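## Task

Stand the metal door knob and the timer with the black round cap on the top of the work bench that only arm1 can reach, and stand the grey steel power module and the espresso tamper with the black handle on the top of the open cabinet that only arm4 can reach. Each item must keep its current upright orientation with its entire base on the top surface. The attempt fails if any item is left resting on the floor or a lower shelf with no gripper holding it. Items propped up only by a robot at the end do not count. Finish by opening the grippers and moving the arms away.

## Robot and tools

Setup: four identical i2rt Big YAM arms named arm1, arm2, arm3 and arm4. Each has six revolute joints, a two-finger gripper and a wrist camera. Two fixed room cameras, room_a and room_b, view the scene. With joints 1 and 6 at zero and the hand level and pointing forward, the wrist camera rides on top of the hand looking toward the fingertips. Maximum reach is roughly 1.0 m from the joint 1 axis. Joints move at different speeds, so the hand can sweep a wide curve between postures. Loose objects may occasionally be nudged by something outside the robots.

Frames: one shared scene frame with its origin on the floor and +z upward. The hand point lies halfway between the fingertips; the hand's z axis runs along the fingers and the fingers close along its y axis. Foot poses are not printed.

execute_actions: argument "actions" is a list holding exactly one action object, or an empty list to just read state and images. The action object has one optional key per arm ("arm1" to "arm4"); each holds "joints", a dictionary of absolute targets by joint name, not offsets. Names, units, ranges (with done-tolerance): joint1_rad -2.879 to 2.879 (±0.045), rotates the arm about its foot, positive counter-clockwise seen from above, zero unfolds toward the way the foot faces; joint2_rad 0 to 3.141 (±0.14), shoulder, zero has the upper arm pointing back roughly level, increasing lifts it up then forward; joint3_rad 0 to 3.019 (±0.09), elbow, zero is folded, increasing opens; joint4_rad -1.692 to 1.57 (±0.055), hand pitch, positive tilts fingers up; joint5_rad -1.57 to 1.57 (±0.03), sideways hand swing, positive toward the arm's right; joint6_rad -2.094 to 2.094 (±0.035), hand roll, positive clockwise viewed from behind the hand; gripper_m 0 to 0.093 (±0.003), fingertip gap in metres, pad force about 50 to 62 N or less. All listed motions begin together and may finish at different times. Any omitted joint or arm may keep pushing toward its previous target. An unknown key or out-of-range number rejects the whole call and nothing moves. Optional "cameras": list of camera names (the wrist cameras, room_a, room_b, or "all"); omitted, null or ["all"] returns every camera, [] returns none. The "pictures" line gives the image order.

wait: "seconds" from 0 to 10; commands nothing, returns state and images like an empty action.

zoom_image: "camera" plus "region" [x0, y0, x1, y1] in pixels of that camera's latest full image, origin top-left, at most 504 by 504.

finished_scene: "scene" number (1 or 2); ends the scene permanently after the last command is held and reports success, then gives the next task. Replying with no tool call ends everything.

Result lines: joint_positions report each joint. joint_status tells how each commanded motion ended. "off_target": stopped short and may still push. "contact_stop" or "time_out": the old target is dropped and the joint holds where it stopped, except that a timed-out joint may keep a target no more than 0.375, 0.375, 0.113, 0.225, 0.075, 0.3 rad (joints 1-6) from where it is and continue pushing, moving on if the path clears; on_its_own names such joints. Sending a joint its reported position relieves the push. "joint command not followed" (often with a "cause:" line) means a self/inter-arm collision check blocked that arm's joint targets; the gripper part still runs; blocked joints read "not_followed" and may be retried on later actions until valid targets arrive. on_its_own lists uncommanded behaviour; "held at" is a held target, not a position. A target very near the current position may not move anything. A joint carrying a load sinks after stopping. If a result reports a stop, later motion calls in the same reply are skipped.

Hazards: arms do not stop on touch and can push hard. Pressing two robots hard together fails the task and ends the run; hard hits may too. Nothing reports arm-to-arm contact, and the collision check ignores fingers, gripper housings and wrist cameras and can act late. Objects touching arms do not count as contact. Avoid dropping, slamming or pushing objects off, and never leave an item on the floor or a lower shelf unheld.

Motor heat: holding loads warms motors, even while you think. MOTOR HOT appears from 85 °C; at 100 °C the arm goes limp and drops (OVER-TEMPERATURE FAULT), with joints showing "limit_stop_at_motor_heat"; resend targets afterwards. Some heat persists into the next scene. The simulation keeps running while you compose replies; the robot holds its last command meanwhile.

Cameras: wrist cameras are fisheye 504x504; room cameras are pinhole with radial distortion, 672x504. Calibration (K, D, T_world_to_cam mapping scene frame to camera frame, pos_world) was given per camera in OpenCV convention; actual cameras may differ by up to about 2.3 degrees and 9 mm, and wrist camera poses also inherit joint reading errors. Results list any camera whose numbers change. In a new session, first call execute_actions with an empty list to learn the scene and task.

Each tool is called after "Request:" as name(argument=value, ...) on one line, values as JSON.

## Session

Request:
execute_actions(actions=[])

Scene clock: 0.00 s.
arm1.joint_positions: joint1_rad=+0.581 joint2_rad=+0.332 joint3_rad=+1.584 joint4_rad=-1.557 joint5_rad=-0.105 joint6_rad=+0.718 gripper_m=+0.094
arm1.joint_status: not commanded
arm1.hand: x=-0.7783 y=-1.6450 z=+1.5092 quat_wxyz=(+0.349, +0.798, -0.098, -0.482) (m; scene frame)
arm2.joint_positions: joint1_rad=-0.277 joint2_rad=+0.628 joint3_rad=+1.430 joint4_rad=-1.545 joint5_rad=-0.019 joint6_rad=-0.676 gripper_m=+0.095
arm2.joint_status: not commanded
arm2.hand: x=-0.6586 y=-0.2525 z=+1.3407 quat_wxyz=(-0.260, +0.913, -0.051, -0.311) (m; scene frame)
arm3.joint_positions: joint1_rad=-0.376 joint2_rad=+0.263 joint3_rad=+1.446 joint4_rad=-1.242 joint5_rad=-0.148 joint6_rad=+0.362 gripper_m=+0.095
arm3.joint_status: not commanded
arm3.hand: x=+0.3805 y=+0.4415 z=+1.6052 quat_wxyz=(-0.157, +0.607, -0.409, -0.663) (m; scene frame)
arm4.joint_positions: joint1_rad=+0.782 joint2_rad=+0.436 joint3_rad=+1.380 joint4_rad=-1.170 joint5_rad=+0.108 joint6_rad=+0.041 gripper_m=+0.094
arm4.joint_status: not commanded
arm4.hand: x=+0.9856 y=+1.6672 z=+1.5340 quat_wxyz=(-0.612, +0.145, -0.766, -0.135) (m; scene frame)
pictures: arm1_cam_wrist, arm2_cam_wrist, arm3_cam_wrist, arm4_cam_wrist, room_a, room_b
Images, in order (width x height): arm1_cam_wrist 504x504, arm2_cam_wrist 504x504, arm3_cam_wrist 504x504, arm4_cam_wrist 504x504, room_a 672x504, room_b 672x504.

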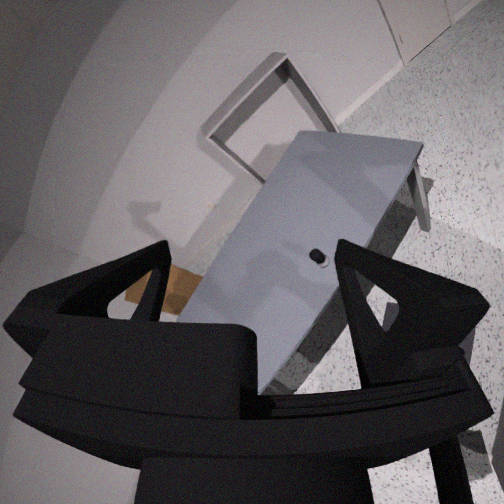

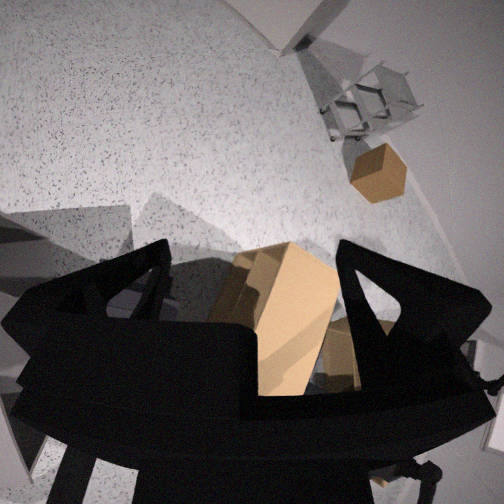

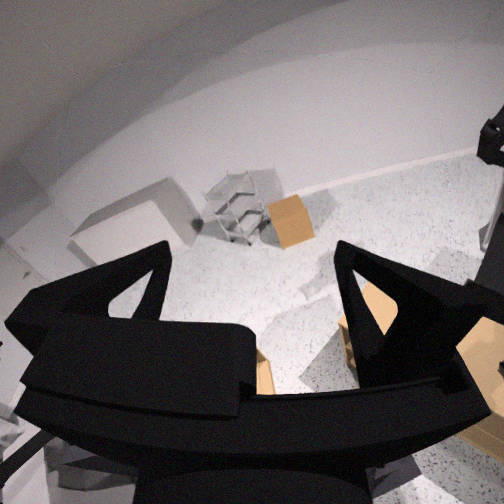

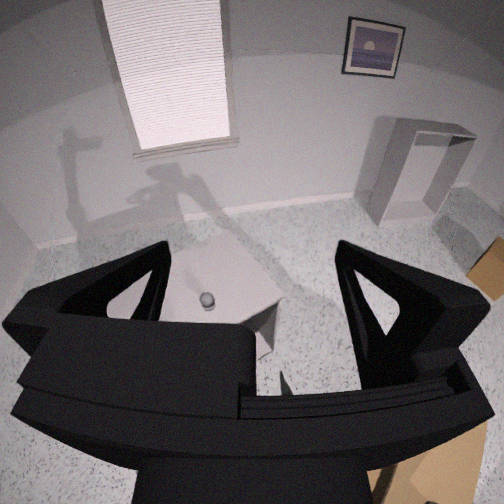

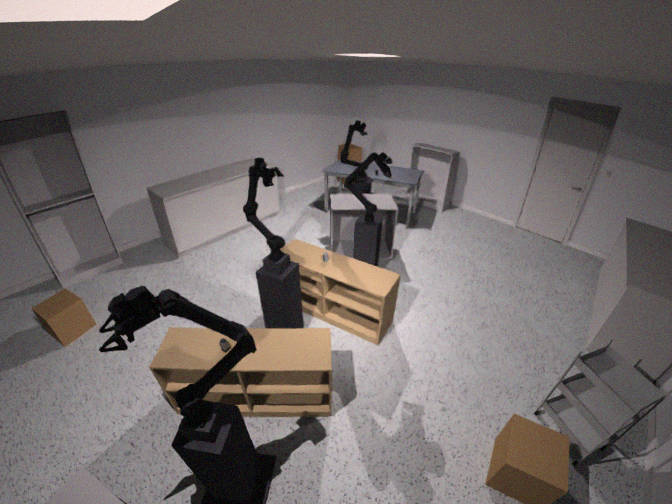

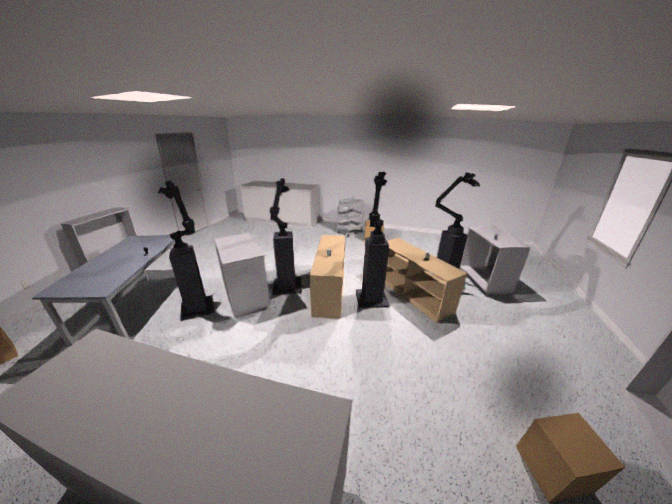

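Request:
zoom_image(camera="room_b", region=[30, 160, 300, 360])

Request:
zoom_image(camera="room_b", region=[290, 160, 560, 360])

Request:
zoom_image(camera="room_a", region=[140, 110, 460, 430])

Request:
execute_actions(actions=[{"arm1":{"joints":{"joint5_rad":0,"joint6_rad":0}},"arm2":{"joints":{"joint5_rad":0,"joint6_rad":0}},"arm3":{"joints":{"joint5_rad":0,"joint6_rad":0}},"arm4":{"joints":{"joint5_rad":0,"joint6_rad":0}}}], cameras=[])

Request:
execute_actions(actions=[{"arm1":{"joints":{"joint2_rad":1.0}},"arm2":{"joints":{"joint1_rad":-1.6}},"arm3":{"joints":{"joint3_rad":0.9}},"arm4":{"joints":{"joint4_rad":-1.6}}}])

Region (30, 160, 300, 360) of room_b's 672x504 image, scaled by 1.867, with more detail than that image has; it fills the top 373 rows of this view, and the rest is white.

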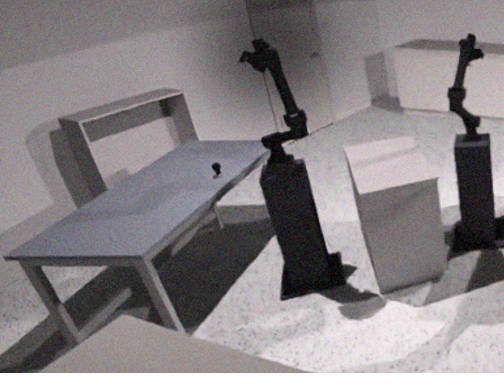

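Region (290, 160, 560, 360) of room_b's 672x504 image, scaled by 1.867, with more detail than that image has; it fills the top 373 rows of this view, and the rest is white.

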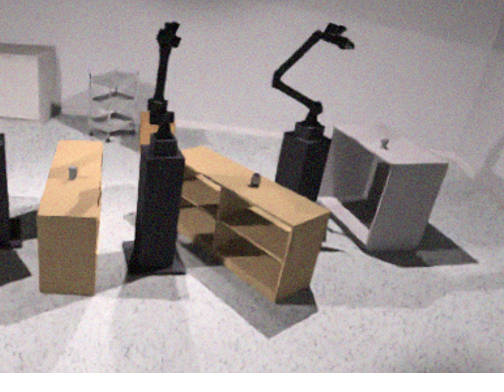

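Region (140, 110, 460, 430) of room_a's 672x504 image, scaled by 1.575, with more detail than that image has.

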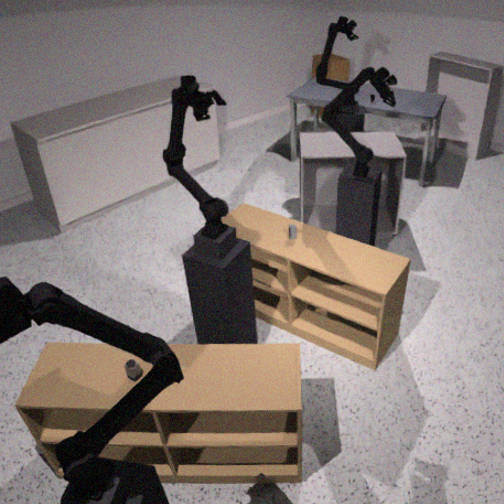

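Scene clock: 2.00 s.
arm1.joint_positions: joint1_rad=+0.581 joint2_rad=+0.332 joint3_rad=+1.584 joint4_rad=-1.557 joint5_rad=-0.003 joint6_rad=+0.008 gripper_m=+0.094
arm1.joint_status: all done
arm1.hand: x=-0.7859 y=-1.6291 z=+1.5089 quat_wxyz=(+0.120, +0.789, +0.156, -0.582) (m; scene frame)
arm2.joint_positions: joint1_rad=-0.277 joint2_rad=+0.628 joint3_rad=+1.430 joint4_rad=-1.545 joint5_rad=-0.004 joint6_rad=-0.015 gripper_m=+0.095
arm2.joint_status: all done
arm2.hand: x=-0.6569 y=-0.2507 z=+1.3407 quat_wxyz=(-0.151, +0.846, -0.347, -0.376) (m; scene frame)
arm3.joint_positions: joint1_rad=-0.376 joint2_rad=+0.263 joint3_rad=+1.446 joint4_rad=-1.242 joint5_rad=-0.003 joint6_rad=+0.008 gripper_m=+0.095
arm3.joint_status: all done
arm3.hand: x=+0.4000 y=+0.4570 z=+1.6053 quat_wxyz=(-0.319, +0.648, -0.340, -0.602) (m; scene frame)
arm4.joint_positions: joint1_rad=+0.782 joint2_rad=+0.436 joint3_rad=+1.380 joint4_rad=-1.170 joint5_rad=+0.004 joint6_rad=+0.012 gripper_m=+0.094
arm4.joint_status: all done
arm4.hand: x=+0.9777 y=+1.6831 z=+1.5340 quat_wxyz=(-0.604, +0.188, -0.757, -0.165) (m; scene frame)
pictures: none
No camera images: the call's "cameras" was empty. Leave "cameras" out to get every camera's image.

Scene clock: 3.80 s.
arm1.joint_positions: joint1_rad=+0.581 joint2_rad=+0.991 joint3_rad=+1.589 joint4_rad=-1.557 joint5_rad=-0.003 joint6_rad=+0.008 gripper_m=+0.094
arm1.joint_status: all done
arm1.hand: x=-1.0523 y=-1.7404 z=+1.4023 quat_wxyz=(+0.062, +0.934, +0.184, -0.298) (m; scene frame)
arm2.joint_positions: joint1_rad=-1.592 joint2_rad=+0.628 joint3_rad=+1.430 joint4_rad=-1.545 joint5_rad=-0.002 joint6_rad=-0.014 gripper_m=+0.095
arm2.joint_status: all done
arm2.hand: x=-0.4115 y=-0.2201 z=+1.3369 quat_wxyz=(-0.343, +0.459, -0.795, -0.199) (m; scene frame)
arm3.joint_positions: joint1_rad=-0.376 joint2_rad=+0.270 joint3_rad=+0.889 joint4_rad=-1.241 joint5_rad=-0.003 joint6_rad=+0.008 gripper_m=+0.095
arm3.joint_status: all done
arm3.hand: x=+0.3353 y=+0.5570 z=+1.3458 quat_wxyz=(-0.213, +0.789, -0.417, -0.398) (m; scene frame)
arm4.joint_positions: joint1_rad=+0.782 joint2_rad=+0.436 joint3_rad=+1.380 joint4_rad=-1.591 joint5_rad=+0.004 joint6_rad=+0.012 gripper_m=+0.094
arm4.joint_status: all done
arm4.hand: x=+0.9400 y=+1.6631 z=+1.4406 quat_wxyz=(-0.433, +0.218, -0.866, -0.120) (m; scene frame)
pictures: arm1_cam_wrist, arm2_cam_wrist, arm3_cam_wrist, arm4_cam_wrist, room_a, room_b
camera_calibration (this result's frames):
arm1_cam_wrist: T_world_to_cam=[[-0.379139, 0.925332, 0.00384321, 1.20524], [0.925337, 0.379144, -0.000693914, 1.64559], [-0.00209923, 0.00329318, -0.999992, 1.532], [0, 0, 0, 1]] pos_world=[-1.06255, -1.74421, 1.5285]
arm2_cam_wrist: T_world_to_cam=[[0.868859, -0.495058, -0.00167009, 0.254821], [-0.488024, -0.855937, -0.170897, -0.163279], [0.0831743, 0.1493, -0.985288, 1.50647], [0, 0, 0, 1]] pos_world=[-0.426387, -0.238522, 1.45683]
arm3_cam_wrist: T_world_to_cam=[[0.820514, 0.571327, 0.0185146, -0.617613], [0.548998, -0.778596, -0.303954, 0.663232], [-0.159242, 0.259563, -0.952507, 1.31219], [0, 0, 0, 1]] pos_world=[0.351602, 0.528654, 1.46289]
arm4_cam_wrist: T_world_to_cam=[[0.481262, -0.875561, -0.0421945, 1.06665], [-0.841248, -0.447802, -0.302945, 1.97699], [0.246352, 0.181292, -0.952073, 0.962095], [0, 0, 0, 1]] pos_world=[0.912787, 1.64479, 1.55991]
Images, in order (width x height): arm1_cam_wrist 504x504, arm2_cam_wrist 504x504, arm3_cam_wrist 504x504, arm4_cam_wrist 504x504, room_a 672x504, room_b 672x504.

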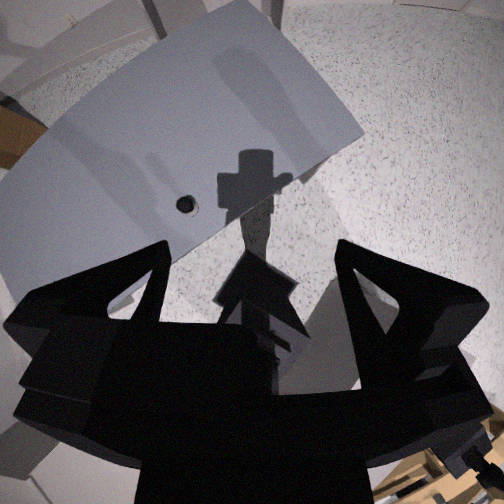

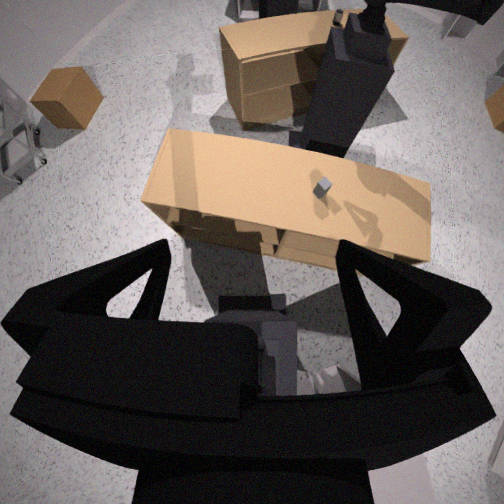

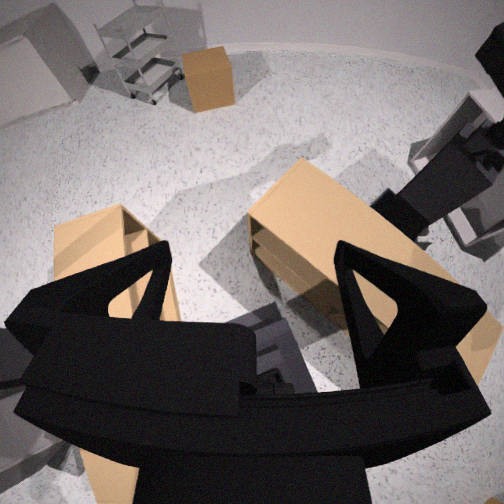

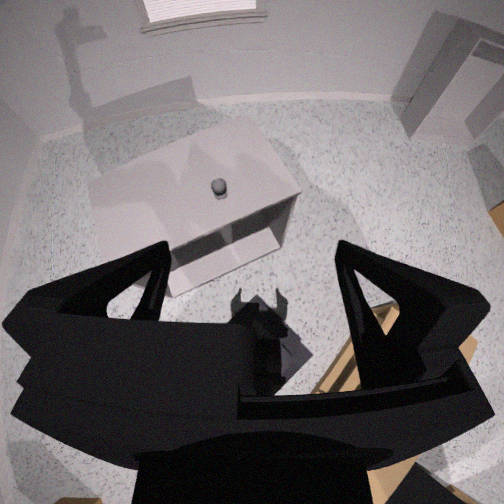

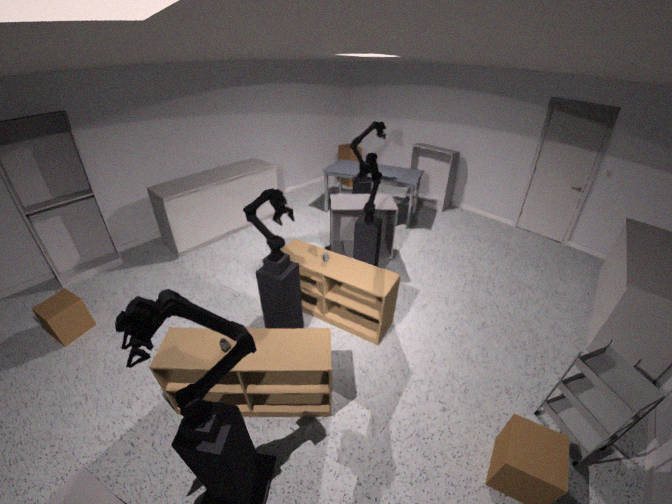

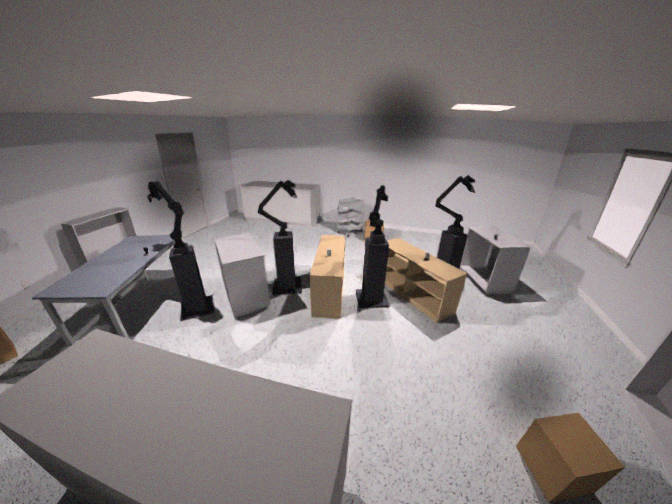

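Request:
execute_actions(actions=[{"arm1":{"joints":{"joint1_rad":0.982,"joint2_rad":1.82,"joint3_rad":1.30,"joint4_rad":-1.05}},"arm2":{"joints":{"joint1_rad":1.8,"joint2_rad":1.0,"joint3_rad":1.2,"joint4_rad":-1.2}},"arm3":{"joints":{"joint1_rad":-1.64,"joint2_rad":2.6,"joint3_rad":2.26,"joint4_rad":-1.2}},"arm4":{"joints":{"joint1_rad":1.06,"joint2_rad":1.8,"joint3_rad":1.43,"joint4_rad":-1.2}}}])

Scene clock: 7.97 s.
arm1.joint_positions: joint1_rad=+0.991 joint2_rad=+1.821 joint3_rad=+1.300 joint4_rad=-1.066 joint5_rad=+0.000 joint6_rad=+0.007 gripper_m=+0.094
arm1.joint_status: all done
arm1.hand: x=-1.1056 y=-1.9814 z=+0.9496 quat_wxyz=(-0.003, +0.921, +0.389, +0.004) (m; scene frame)
arm2.joint_positions: joint1_rad=+1.796 joint2_rad=+1.011 joint3_rad=+1.186 joint4_rad=-1.207 joint5_rad=+0.000 joint6_rad=-0.012 gripper_m=+0.095
arm2.joint_status: all done
arm2.hand: x=-0.6252 y=-0.7595 z=+1.1691 quat_wxyz=(+0.155, +0.767, +0.582, -0.221) (m; scene frame)
arm3.joint_positions: joint1_rad=-1.642 joint2_rad=+2.618 joint3_rad=+2.220 joint4_rad=-1.197 joint5_rad=+0.000 joint6_rad=+0.005 gripper_m=+0.095
arm3.joint_status: all done
arm3.hand: x=+0.9001 y=+0.9744 z=+0.8447 quat_wxyz=(+0.005, +0.434, -0.901, +0.011) (m; scene frame)
arm4.joint_positions: joint1_rad=+1.048 joint2_rad=+1.813 joint3_rad=+1.410 joint4_rad=-1.207 joint5_rad=+0.004 joint6_rad=+0.011 gripper_m=+0.094
arm4.joint_status: all done
arm4.hand: x=+1.1999 y=+1.9725 z=+1.0186 quat_wxyz=(+0.014, +0.375, -0.927, +0.003) (m; scene frame)
pictures: arm1_cam_wrist, arm2_cam_wrist, arm3_cam_wrist, arm4_cam_wrist, room_a, room_b
camera_calibration (this result's frames):
arm1_cam_wrist: T_world_to_cam=[[-0.719108, 0.69478, 0.0128071, 0.568581], [0.567665, 0.576712, 0.587503, 1.22345], [0.400799, 0.429748, -0.809121, 2.18914], [0, 0, 0, 1]] pos_world=[-1.16304, -2.04139, 1.04522]
arm2_cam_wrist: T_world_to_cam=[[-0.963056, 0.268681, 0.0182818, -0.415463], [0.269152, 0.958031, 0.0986567, 0.778061], [0.00899262, 0.0999325, -0.994954, 1.36683], [0, 0, 0, 1]] pos_world=[-0.621822, -0.770371, 1.29077]
arm3_cam_wrist: T_world_to_cam=[[0.793968, -0.607805, 0.0137383, -0.133337], [-0.492057, -0.629168, 0.601687, 0.552278], [-0.357064, -0.48448, -0.798614, 1.58957], [0, 0, 0, 1]] pos_world=[0.945196, 1.03655, 0.938987]
arm4_cam_wrist: T_world_to_cam=[[0.680572, -0.732434, -0.0190374, 0.649617], [-0.574033, -0.549174, 0.607367, 1.15841], [-0.455311, -0.402429, -0.794193, 2.27268], [0, 0, 0, 1]] pos_world=[1.25763, 2.02656, 1.11373]
Images, in order (width x height): arm1_cam_wrist 504x504, arm2_cam_wrist 504x504, arm3_cam_wrist 504x504, arm4_cam_wrist 504x504, room_a 672x504, room_b 672x504.

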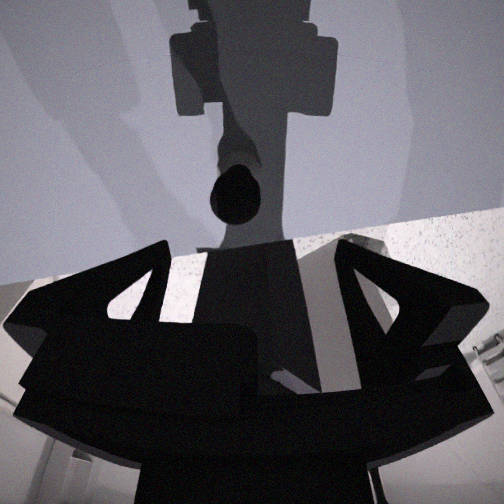

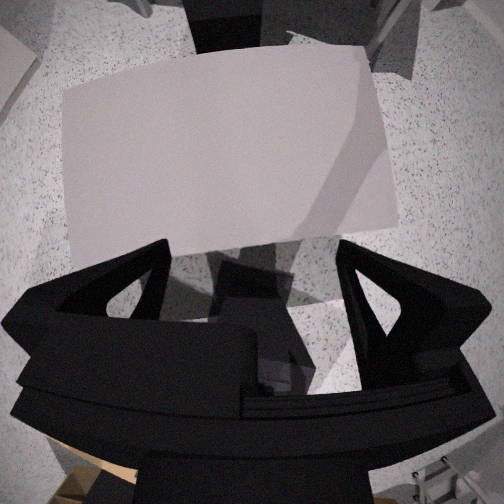

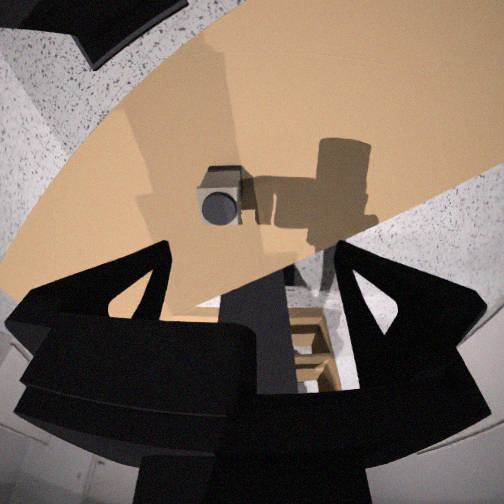

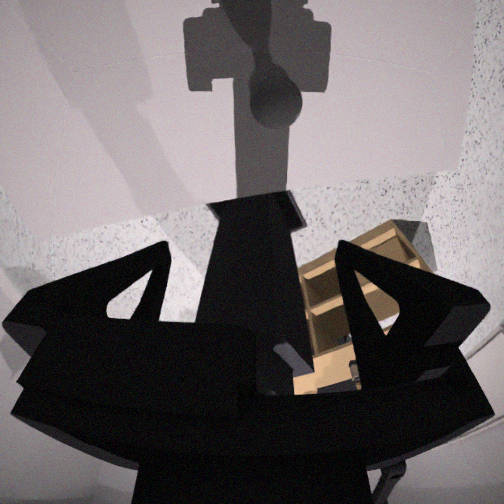

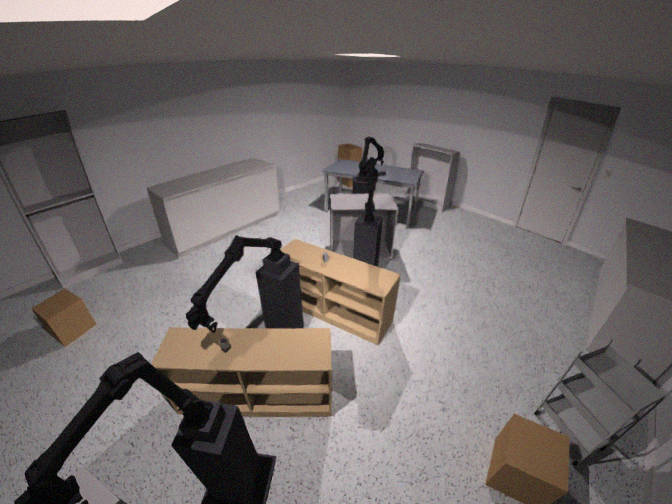

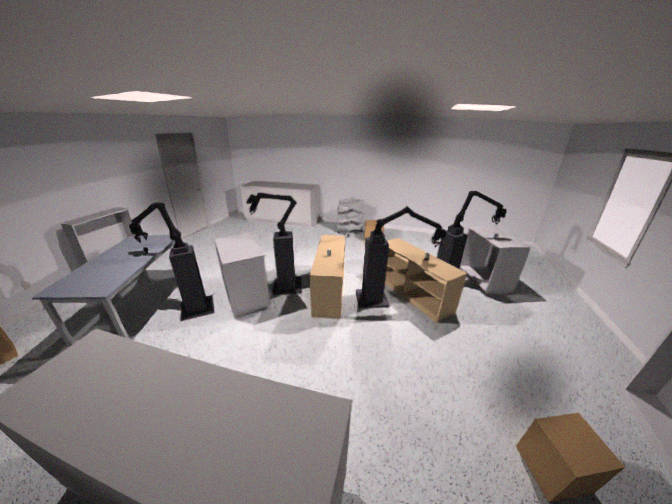

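Request:
execute_actions(actions=[{"arm1":{"joints":{"joint1_rad":1.026,"joint2_rad":1.88,"joint3_rad":1.21,"joint4_rad":-0.88}},"arm2":{"joints":{"joint1_rad":1.2}},"arm3":{"joints":{"joint1_rad":-1.585,"joint2_rad":2.555,"joint3_rad":1.87,"joint4_rad":-0.845}},"arm4":{"joints":{"joint1_rad":1.012,"joint2_rad":2.07,"joint3_rad":1.515,"joint4_rad":-0.975}}}])

Request:
zoom_image(camera="room_b", region=[115, 215, 175, 265])

Request:
zoom_image(camera="room_b", region=[410, 200, 520, 280])

Scene clock: 9.87 s.
arm1.joint_positions: joint1_rad=+1.023 joint2_rad=+1.877 joint3_rad=+1.218 joint4_rad=-0.896 joint5_rad=+0.000 joint6_rad=+0.007 gripper_m=+0.094
arm1.joint_status: all done
arm1.hand: x=-1.0923 y=-1.9913 z=+0.8964 quat_wxyz=(+0.003, +0.915, +0.404, -0.011) (m; scene frame)
arm2.joint_positions: joint1_rad=+1.205 joint2_rad=+1.011 joint3_rad=+1.186 joint4_rad=-1.207 joint5_rad=+0.000 joint6_rad=-0.012 gripper_m=+0.095
arm2.joint_status: all done
arm2.hand: x=-0.8103 y=-0.6371 z=+1.1713 quat_wxyz=(+0.088, +0.903, +0.332, -0.258) (m; scene frame)
arm3.joint_positions: joint1_rad=-1.578 joint2_rad=+2.568 joint3_rad=+1.857 joint4_rad=-0.855 joint5_rad=+0.000 joint6_rad=+0.005 gripper_m=+0.095
arm3.joint_status: all done
arm3.hand: x=+0.8287 y=+0.9501 z=+0.7604 quat_wxyz=(-0.008, +0.462, -0.887, +0.004) (m; scene frame)
arm4.joint_positions: joint1_rad=+1.021 joint2_rad=+2.088 joint3_rad=+1.492 joint4_rad=-0.988 joint5_rad=+0.003 joint6_rad=+0.011 gripper_m=+0.094
arm4.joint_status: all done
arm4.hand: x=+1.2541 y=+2.0056 z=+0.8985 quat_wxyz=(+0.002, +0.362, -0.932, -0.003) (m; scene frame)
pictures: arm1_cam_wrist, arm2_cam_wrist, arm3_cam_wrist, arm4_cam_wrist, room_a, room_b
camera_calibration (this result's frames):
arm1_cam_wrist: T_world_to_cam=[[-0.741309, 0.67104, 0.0129288, 0.514059], [0.560735, 0.608638, 0.56137, 1.33232], [0.368833, 0.423398, -0.827464, 2.11394], [0, 0, 0, 1]] pos_world=[-1.14569, -2.05089, 0.994638]
arm2_cam_wrist: T_world_to_cam=[[-0.649536, 0.760241, 0.0117022, -0.0517314], [0.757722, 0.645957, 0.0927166, 0.914403], [0.0629278, 0.0690898, -0.995624, 1.38332], [0, 0, 0, 1]] pos_world=[-0.813514, -0.646911, 1.29309]
arm3_cam_wrist: T_world_to_cam=[[0.830847, -0.55631, 0.0145499, -0.170426], [-0.460696, -0.672911, 0.578749, 0.585618], [-0.312173, -0.487555, -0.815376, 1.46339], [0, 0, 0, 1]] pos_world=[0.868222, 1.01274, 0.85677]
arm4_cam_wrist: T_world_to_cam=[[0.660952, -0.750148, -0.0204996, 0.696117], [-0.599712, -0.54443, 0.586466, 1.32211], [-0.451097, -0.375332, -0.809714, 2.16966], [0, 0, 0, 1]] pos_world=[1.31151, 2.05633, 0.995705]
Images, in order (width x height): arm1_cam_wrist 504x504, arm2_cam_wrist 504x504, arm3_cam_wrist 504x504, arm4_cam_wrist 504x504, room_a 672x504, room_b 672x504.

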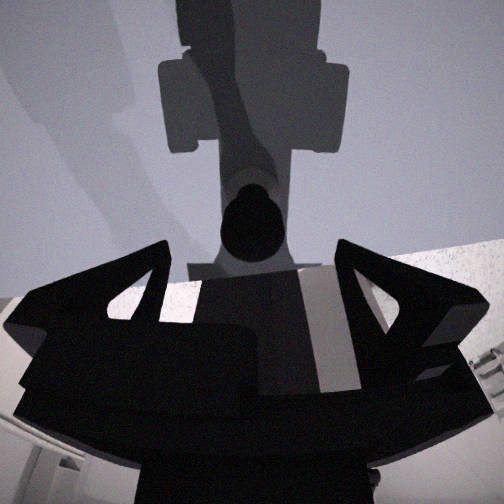

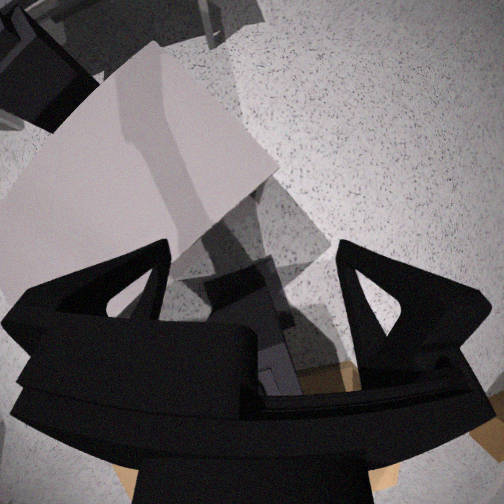

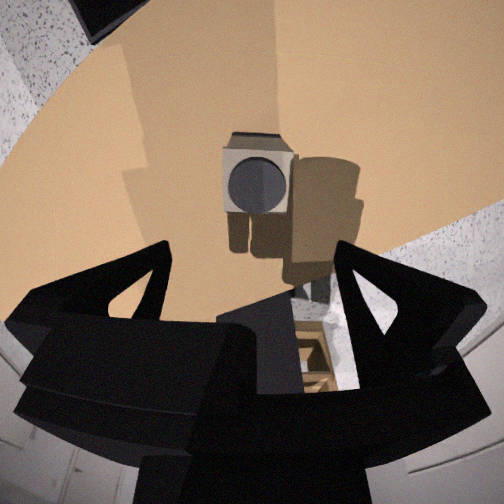

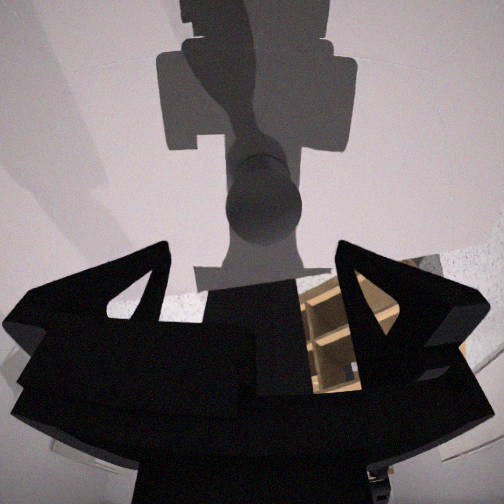

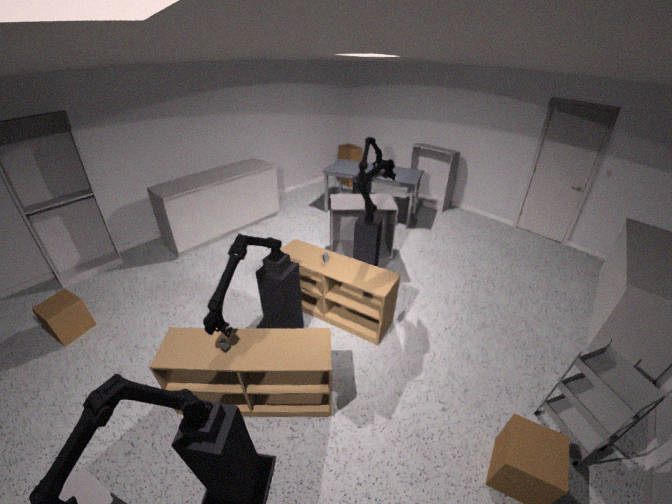

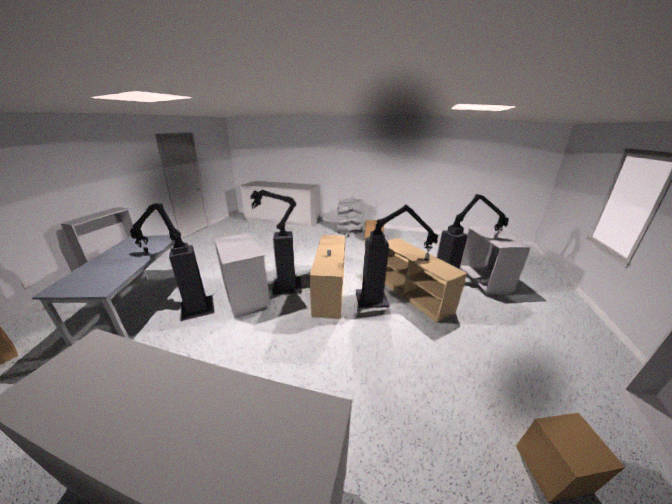

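Region (115, 215, 175, 265) of room_b's 672x504 image, scaled by 8.400, with more detail than that image has.

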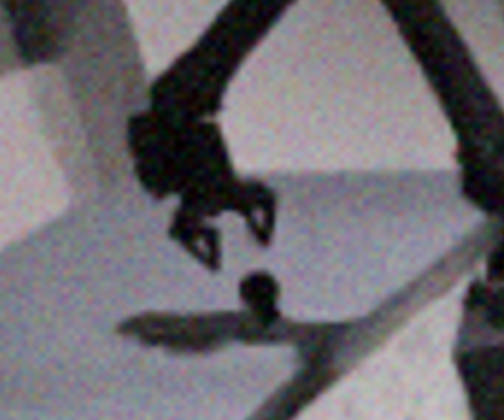

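Region (410, 200, 520, 280) of room_b's 672x504 image, scaled by 4.582, with more detail than that image has; it fills the top 367 rows of this view, and the rest is white.

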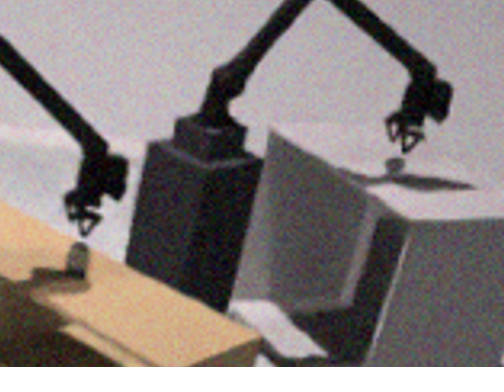

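Request:
execute_actions(actions=[{"arm1":{"joints":{"joint2_rad":1.988,"joint3_rad":1.177,"joint4_rad":-0.752}},"arm2":{"joints":{"joint1_rad":0.6}},"arm3":{"joints":{"joint1_rad":-1.594,"joint2_rad":2.80,"joint3_rad":2.09,"joint4_rad":-0.80}},"arm4":{"joints":{"joint1_rad":1.004,"joint2_rad":2.178,"joint3_rad":1.485,"joint4_rad":-0.835}}}], cameras=["arm1_cam_wrist","arm3_cam_wrist","arm4_cam_wrist"])

Scene clock: 11.73 s.
arm1.joint_positions: joint1_rad=+1.023 joint2_rad=+1.988 joint3_rad=+1.183 joint4_rad=-0.768 joint5_rad=+0.000 joint6_rad=+0.007 gripper_m=+0.094
arm1.joint_status: all done
arm1.hand: x=-1.0892 y=-1.9875 z=+0.8326 quat_wxyz=(-0.001, +0.915, +0.404, -0.002) (m; scene frame)
arm2.joint_positions: joint1_rad=+0.604 joint2_rad=+1.011 joint3_rad=+1.186 joint4_rad=-1.207 joint5_rad=+0.000 joint6_rad=-0.012 gripper_m=+0.095
arm2.joint_status: all done
arm2.hand: x=-0.8960 y=-0.4289 z=+1.1718 quat_wxyz=(+0.012, +0.961, +0.049, -0.273) (m; scene frame)
arm3.joint_positions: joint1_rad=-1.587 joint2_rad=+2.822 joint3_rad=+2.054 joint4_rad=-0.803 joint5_rad=+0.000 joint6_rad=+0.005 gripper_m=+0.095
arm3.joint_status: all done
arm3.hand: x=+0.8414 y=+0.9546 z=+0.6505 quat_wxyz=(-0.006, +0.458, -0.889, +0.005) (m; scene frame)
arm4.joint_positions: joint1_rad=+1.019 joint2_rad=+2.196 joint3_rad=+1.470 joint4_rad=-0.847 joint5_rad=+0.003 joint6_rad=+0.011 gripper_m=+0.094
arm4.joint_status: all done
arm4.hand: x=+1.2571 y=+2.0075 z=+0.8312 quat_wxyz=(-0.003, +0.361, -0.933, -0.005) (m; scene frame)
pictures: arm1_cam_wrist, arm3_cam_wrist, arm4_cam_wrist
camera_calibration (this result's frames):
arm1_cam_wrist: T_world_to_cam=[[-0.741425, 0.67091, 0.0129805, 0.51421], [0.55366, 0.600693, 0.576739, 1.32776], [0.379143, 0.434796, -0.816825, 2.08346], [0, 0, 0, 1]] pos_world=[-1.14381, -2.04844, 0.929381]
arm3_cam_wrist: T_world_to_cam=[[0.825719, -0.563898, 0.0144317, -0.165219], [-0.465373, -0.666545, 0.582362, 0.653591], [-0.318773, -0.487583, -0.812801, 1.38385], [0, 0, 0, 1]] pos_world=[0.881722, 1.01722, 0.746552]
arm4_cam_wrist: T_world_to_cam=[[0.659317, -0.751576, -0.0208407, 0.699352], [-0.605544, -0.547233, 0.577801, 1.38452], [-0.445666, -0.368334, -0.815912, 2.10141], [0, 0, 0, 1]] pos_world=[1.31382, 2.05729, 0.929162]
Images, in order (width x height): arm1_cam_wrist 504x504, arm3_cam_wrist 504x504, arm4_cam_wrist 504x504.

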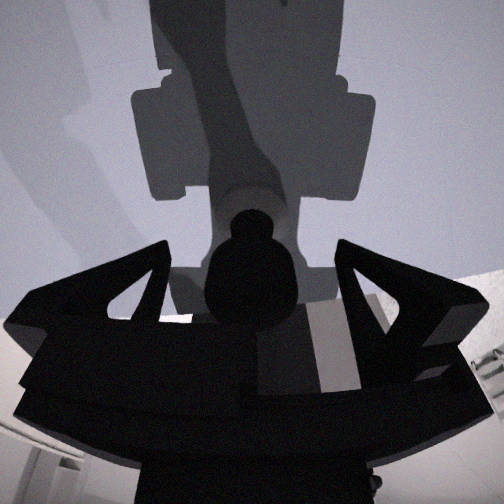

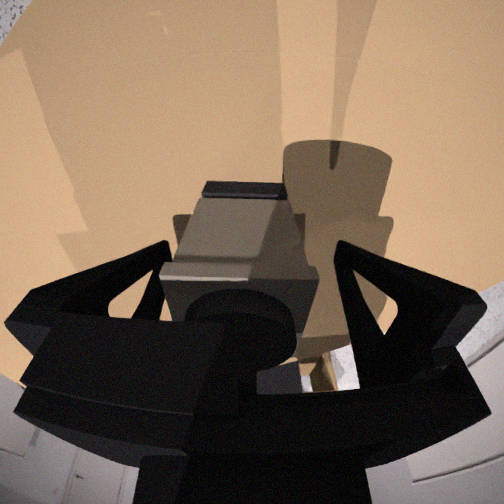

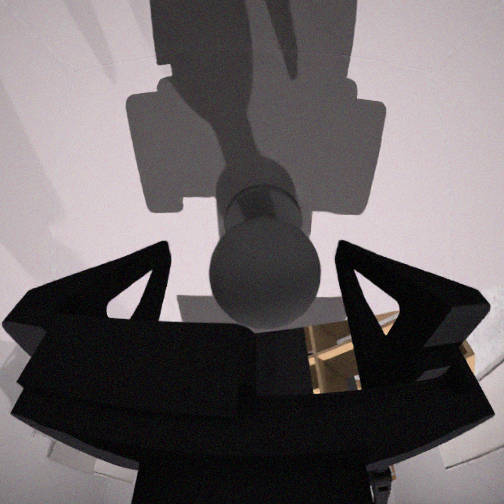

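Request:
execute_actions(actions=[{"arm1":{"joints":{"joint2_rad":2.005,"joint4_rad":-0.73}},"arm3":{"joints":{"joint1_rad":-1.577}},"arm4":{"joints":{"joint1_rad":0.99,"joint2_rad":2.205,"joint4_rad":-0.80}}}], cameras=[])

Request:
execute_actions(actions=[{"arm1":{"joints":{"gripper_m":0.0}},"arm3":{"joints":{"gripper_m":0.0}},"arm4":{"joints":{"gripper_m":0.0}}}], cameras=["arm1_cam_wrist","arm3_cam_wrist","arm4_cam_wrist"])

Scene clock: 12.53 s.
arm1.joint_positions: joint1_rad=+1.023 joint2_rad=+1.988 joint3_rad=+1.183 joint4_rad=-0.746 joint5_rad=+0.000 joint6_rad=+0.007 gripper_m=+0.094
arm1.joint_status: all done
arm1.hand: x=-1.0927 y=-1.9914 z=+0.8327 quat_wxyz=(+0.003, +0.915, +0.404, -0.012) (m; scene frame)
arm2.joint_positions: joint1_rad=+0.604 joint2_rad=+1.011 joint3_rad=+1.186 joint4_rad=-1.207 joint5_rad=+0.000 joint6_rad=-0.012 gripper_m=+0.095
arm2.joint_status: not commanded
arm2.hand: x=-0.8960 y=-0.4289 z=+1.1718 quat_wxyz=(+0.012, +0.961, +0.049, -0.273) (m; scene frame)
arm3.joint_positions: joint1_rad=-1.586 joint2_rad=+2.822 joint3_rad=+2.054 joint4_rad=-0.803 joint5_rad=+0.000 joint6_rad=+0.005 gripper_m=+0.095
arm3.joint_status: all done
arm3.hand: x=+0.8403 y=+0.9553 z=+0.6505 quat_wxyz=(-0.006, +0.459, -0.888, +0.005) (m; scene frame)
arm4.joint_positions: joint1_rad=+1.001 joint2_rad=+2.198 joint3_rad=+1.470 joint4_rad=-0.813 joint5_rad=+0.003 joint6_rad=+0.011 gripper_m=+0.094
arm4.joint_status: all done
arm4.hand: x=+1.2699 y=+2.0050 z=+0.8297 quat_wxyz=(-0.018, +0.353, -0.936, -0.010) (m; scene frame)
pictures: none
No camera images: the call's "cameras" was empty. Leave "cameras" out to get every camera's image.

Scene clock: 13.27 s.
arm1.joint_positions: joint1_rad=+1.023 joint2_rad=+1.988 joint3_rad=+1.183 joint4_rad=-0.745 joint5_rad=-0.001 joint6_rad=+0.006 gripper_m=+0.044
arm1.joint_status: gripper_m off_target (ended at +0.044, target +0.000)
arm1.hand: x=-1.0929 y=-1.9918 z=+0.8327 quat_wxyz=(+0.004, +0.915, +0.404, -0.013) (m; scene frame)
arm2.joint_positions: joint1_rad=+0.604 joint2_rad=+1.011 joint3_rad=+1.186 joint4_rad=-1.207 joint5_rad=+0.000 joint6_rad=-0.012 gripper_m=+0.095
arm2.joint_status: not commanded
arm2.hand: x=-0.8960 y=-0.4289 z=+1.1718 quat_wxyz=(+0.012, +0.961, +0.049, -0.273) (m; scene frame)
arm3.joint_positions: joint1_rad=-1.585 joint2_rad=+2.822 joint3_rad=+2.054 joint4_rad=-0.802 joint5_rad=+0.000 joint6_rad=+0.005 gripper_m=+0.045
arm3.joint_status: gripper_m off_target (ended at +0.045, target +0.000)
arm3.hand: x=+0.8402 y=+0.9555 z=+0.6505 quat_wxyz=(-0.007, +0.460, -0.888, +0.005) (m; scene frame)
arm4.joint_positions: joint1_rad=+1.001 joint2_rad=+2.199 joint3_rad=+1.470 joint4_rad=-0.812 joint5_rad=+0.002 joint6_rad=+0.010 gripper_m=+0.053
arm4.joint_status: gripper_m off_target (ended at +0.053, target +0.000)
arm4.hand: x=+1.2698 y=+2.0052 z=+0.8295 quat_wxyz=(-0.017, +0.353, -0.935, -0.011) (m; scene frame)
pictures: arm1_cam_wrist, arm3_cam_wrist, arm4_cam_wrist
camera_calibration (this result's frames):
arm1_cam_wrist: T_world_to_cam=[[-0.741559, 0.670777, 0.0121643, 0.514625], [0.561739, 0.610898, 0.557901, 1.37715], [0.366796, 0.42055, -0.829818, 2.05573], [0, 0, 0, 1]] pos_world=[-1.14601, -2.05103, 0.931309]
arm3_cam_wrist: T_world_to_cam=[[0.827215, -0.561689, 0.0148345, -0.167366], [-0.463894, -0.667816, 0.582086, 0.653835], [-0.317045, -0.488392, -0.812992, 1.38336], [0, 0, 0, 1]] pos_world=[0.880344, 1.01826, 0.746554]
arm4_cam_wrist: T_world_to_cam=[[0.646611, -0.762459, -0.0234611, 0.729356], [-0.627742, -0.549334, 0.551519, 1.44618], [-0.433398, -0.341891, -0.833832, 2.05121], [0, 0, 0, 1]] pos_world=[1.32521, 2.05183, 0.929886]
Images, in order (width x height): arm1_cam_wrist 504x504, arm3_cam_wrist 504x504, arm4_cam_wrist 504x504.

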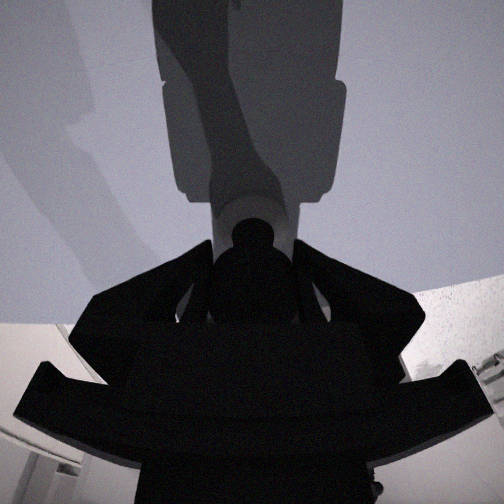

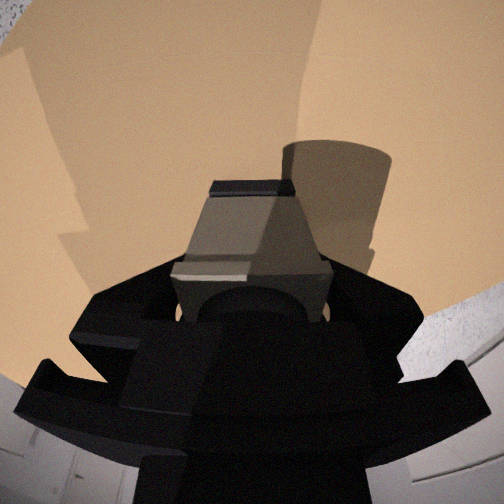

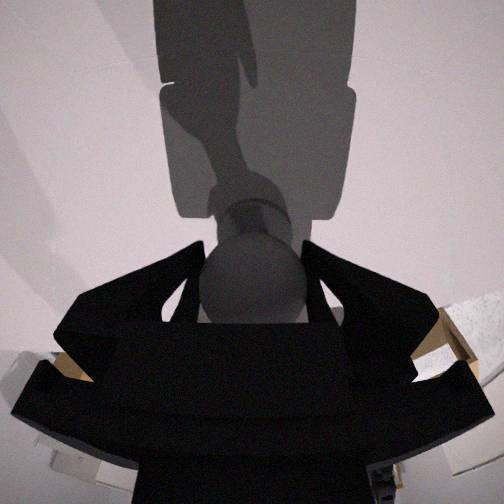

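Request:
execute_actions(actions=[{"arm1":{"joints":{"joint2_rad":1.8,"joint3_rad":1.4,"joint4_rad":-1.15}},"arm3":{"joints":{"joint2_rad":2.55,"joint4_rad":-1.07}},"arm4":{"joints":{"joint2_rad":1.95,"joint3_rad":1.57,"joint4_rad":-1.14}}}], cameras=[])

Request:
execute_actions(actions=[{"arm1":{"joints":{"joint1_rad":-1.722,"joint2_rad":2.24,"joint3_rad":2.01,"joint4_rad":-1.28}},"arm3":{"joints":{"joint1_rad":1.105}},"arm4":{"joints":{"joint1_rad":-1.49}}}])

Scene clock: 15.27 s.
arm1.joint_positions: joint1_rad=+1.023 joint2_rad=+1.809 joint3_rad=+1.376 joint4_rad=-1.134 joint5_rad=-0.001 joint6_rad=+0.006 gripper_m=+0.044
arm1.joint_status: all done
arm1.hand: x=-1.1037 y=-2.0046 z=+0.9811 quat_wxyz=(+0.001, +0.915, +0.404, -0.005) (m; scene frame)
arm2.joint_positions: joint1_rad=+0.604 joint2_rad=+1.011 joint3_rad=+1.186 joint4_rad=-1.207 joint5_rad=+0.000 joint6_rad=-0.012 gripper_m=+0.095
arm2.joint_status: not commanded
arm2.hand: x=-0.8960 y=-0.4289 z=+1.1718 quat_wxyz=(+0.012, +0.961, +0.049, -0.273) (m; scene frame)
arm3.joint_positions: joint1_rad=-1.585 joint2_rad=+2.562 joint3_rad=+2.076 joint4_rad=-1.064 joint5_rad=+0.000 joint6_rad=+0.005 gripper_m=+0.045
arm3.joint_status: all done
arm3.hand: x=+0.8610 y=+0.9900 z=+0.8341 quat_wxyz=(-0.016, +0.460, -0.888, +0.001) (m; scene frame)
arm4.joint_positions: joint1_rad=+1.001 joint2_rad=+1.965 joint3_rad=+1.544 joint4_rad=-1.130 joint5_rad=+0.002 joint6_rad=+0.010 gripper_m=+0.053
arm4.joint_status: all done
arm4.hand: x=+1.2636 y=+1.9976 z=+0.9846 quat_wxyz=(-0.013, +0.353, -0.936, -0.009) (m; scene frame)
pictures: none
No camera images: the call's "cameras" was empty. Leave "cameras" out to get every camera's image.

Scene clock: 18.27 s.
arm1.joint_positions: joint1_rad=-1.715 joint2_rad=+2.262 joint3_rad=+1.985 joint4_rad=-1.263 joint5_rad=+0.000 joint6_rad=+0.006 gripper_m=+0.044
arm1.joint_status: all done
arm1.hand: x=-0.5287 y=-0.9618 z=+0.9273 quat_wxyz=(-0.009, +0.579, -0.815, -0.010) (m; scene frame)
arm2.joint_positions: joint1_rad=+0.604 joint2_rad=+1.011 joint3_rad=+1.186 joint4_rad=-1.207 joint5_rad=+0.000 joint6_rad=-0.012 gripper_m=+0.095
arm2.joint_status: not commanded
arm2.hand: x=-0.8960 y=-0.4289 z=+1.1718 quat_wxyz=(+0.012, +0.961, +0.049, -0.273) (m; scene frame)
arm3.joint_positions: joint1_rad=+1.099 joint2_rad=+2.562 joint3_rad=+2.076 joint4_rad=-1.062 joint5_rad=-0.001 joint6_rad=+0.005 gripper_m=+0.044
arm3.joint_status: all done
arm3.hand: x=-0.1823 y=+0.0554 z=+0.8209 quat_wxyz=(+0.007, +0.969, +0.246, -0.004) (m; scene frame)
arm4.joint_positions: joint1_rad=-1.498 joint2_rad=+1.965 joint3_rad=+1.544 joint4_rad=-1.130 joint5_rad=+0.001 joint6_rad=+0.009 gripper_m=+0.053
arm4.joint_status: all done
arm4.hand: x=+0.7146 y=+1.0361 z=+0.9703 quat_wxyz=(-0.001, -0.776, -0.631, +0.003) (m; scene frame)
pictures: arm1_cam_wrist, arm2_cam_wrist, arm3_cam_wrist, arm4_cam_wrist, room_a, room_b
camera_calibration (this result's frames):
arm1_cam_wrist: T_world_to_cam=[[0.945387, -0.325927, 0.00390596, 0.181844], [-0.272546, -0.783866, 0.557918, -1.40434], [-0.178779, -0.528513, -0.829887, 0.292972], [0, 0, 0, 1]] pos_world=[-0.502284, -0.886707, 1.02593]
arm2_cam_wrist: T_world_to_cam=[[-0.106444, 0.994315, 0.00277491, 0.331805], [0.990178, 0.105746, 0.0914575, 0.822859], [0.0906441, 0.0124828, -0.995805, 1.37552], [0, 0, 0, 1]] pos_world=[-0.904141, -0.434104, 1.29358]
arm3_cam_wrist: T_world_to_cam=[[-0.494359, 0.869171, -0.0123262, -0.127472], [0.705719, 0.40959, 0.578098, -0.364013], [0.507514, 0.277089, -0.815874, 0.868384], [0, 0, 0, 1]] pos_world=[-0.246843, 0.0192711, 0.917356]
arm4_cam_wrist: T_world_to_cam=[[-0.974899, 0.222333, -0.0118285, 0.479902], [0.174459, 0.795829, 0.579845, -1.50683], [0.138332, 0.563227, -0.814641, 0.231606], [0, 0, 0, 1]] pos_world=[0.698697, 0.962031, 1.06808]
Images, in order (width x height): arm1_cam_wrist 504x504, arm2_cam_wrist 504x504, arm3_cam_wrist 504x504, arm4_cam_wrist 504x504, room_a 672x504, room_b 672x504.

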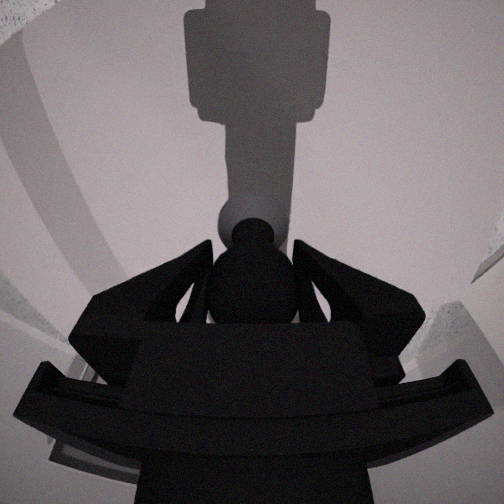

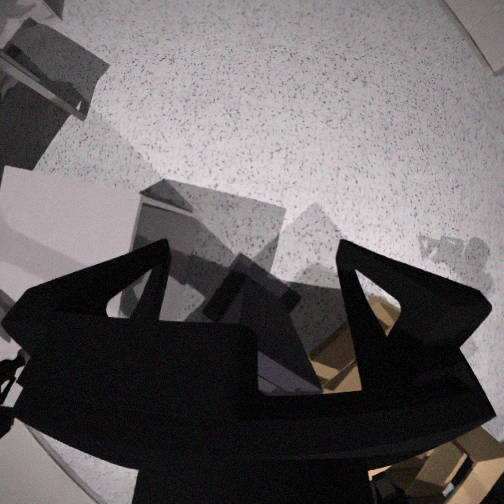

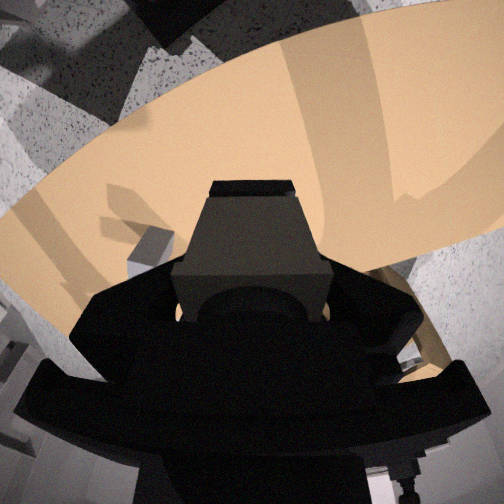

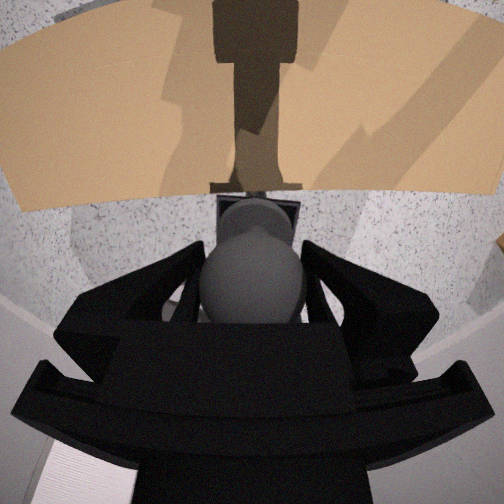

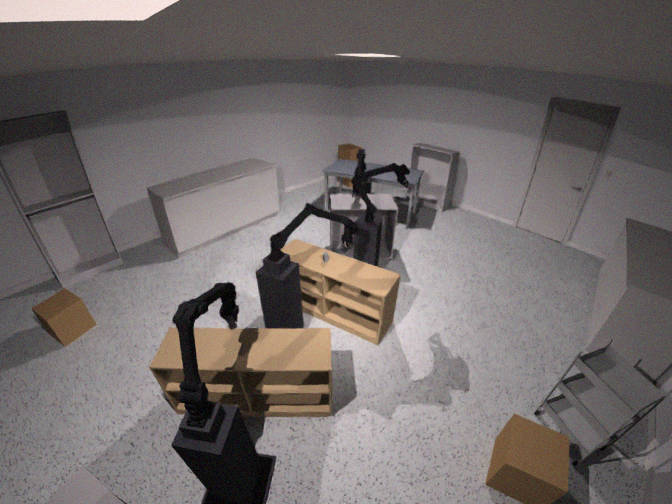

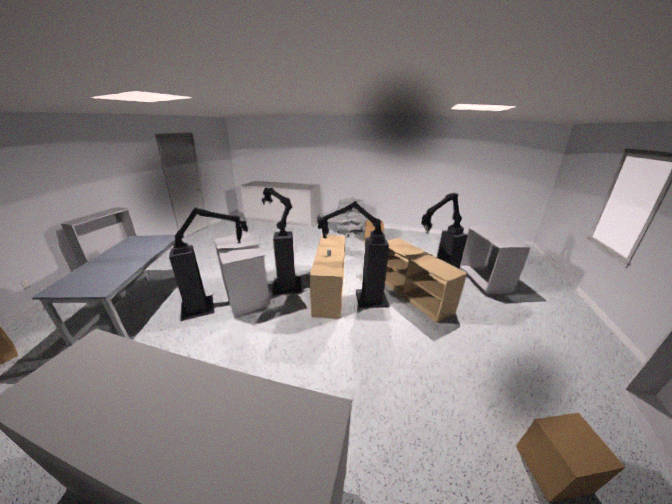

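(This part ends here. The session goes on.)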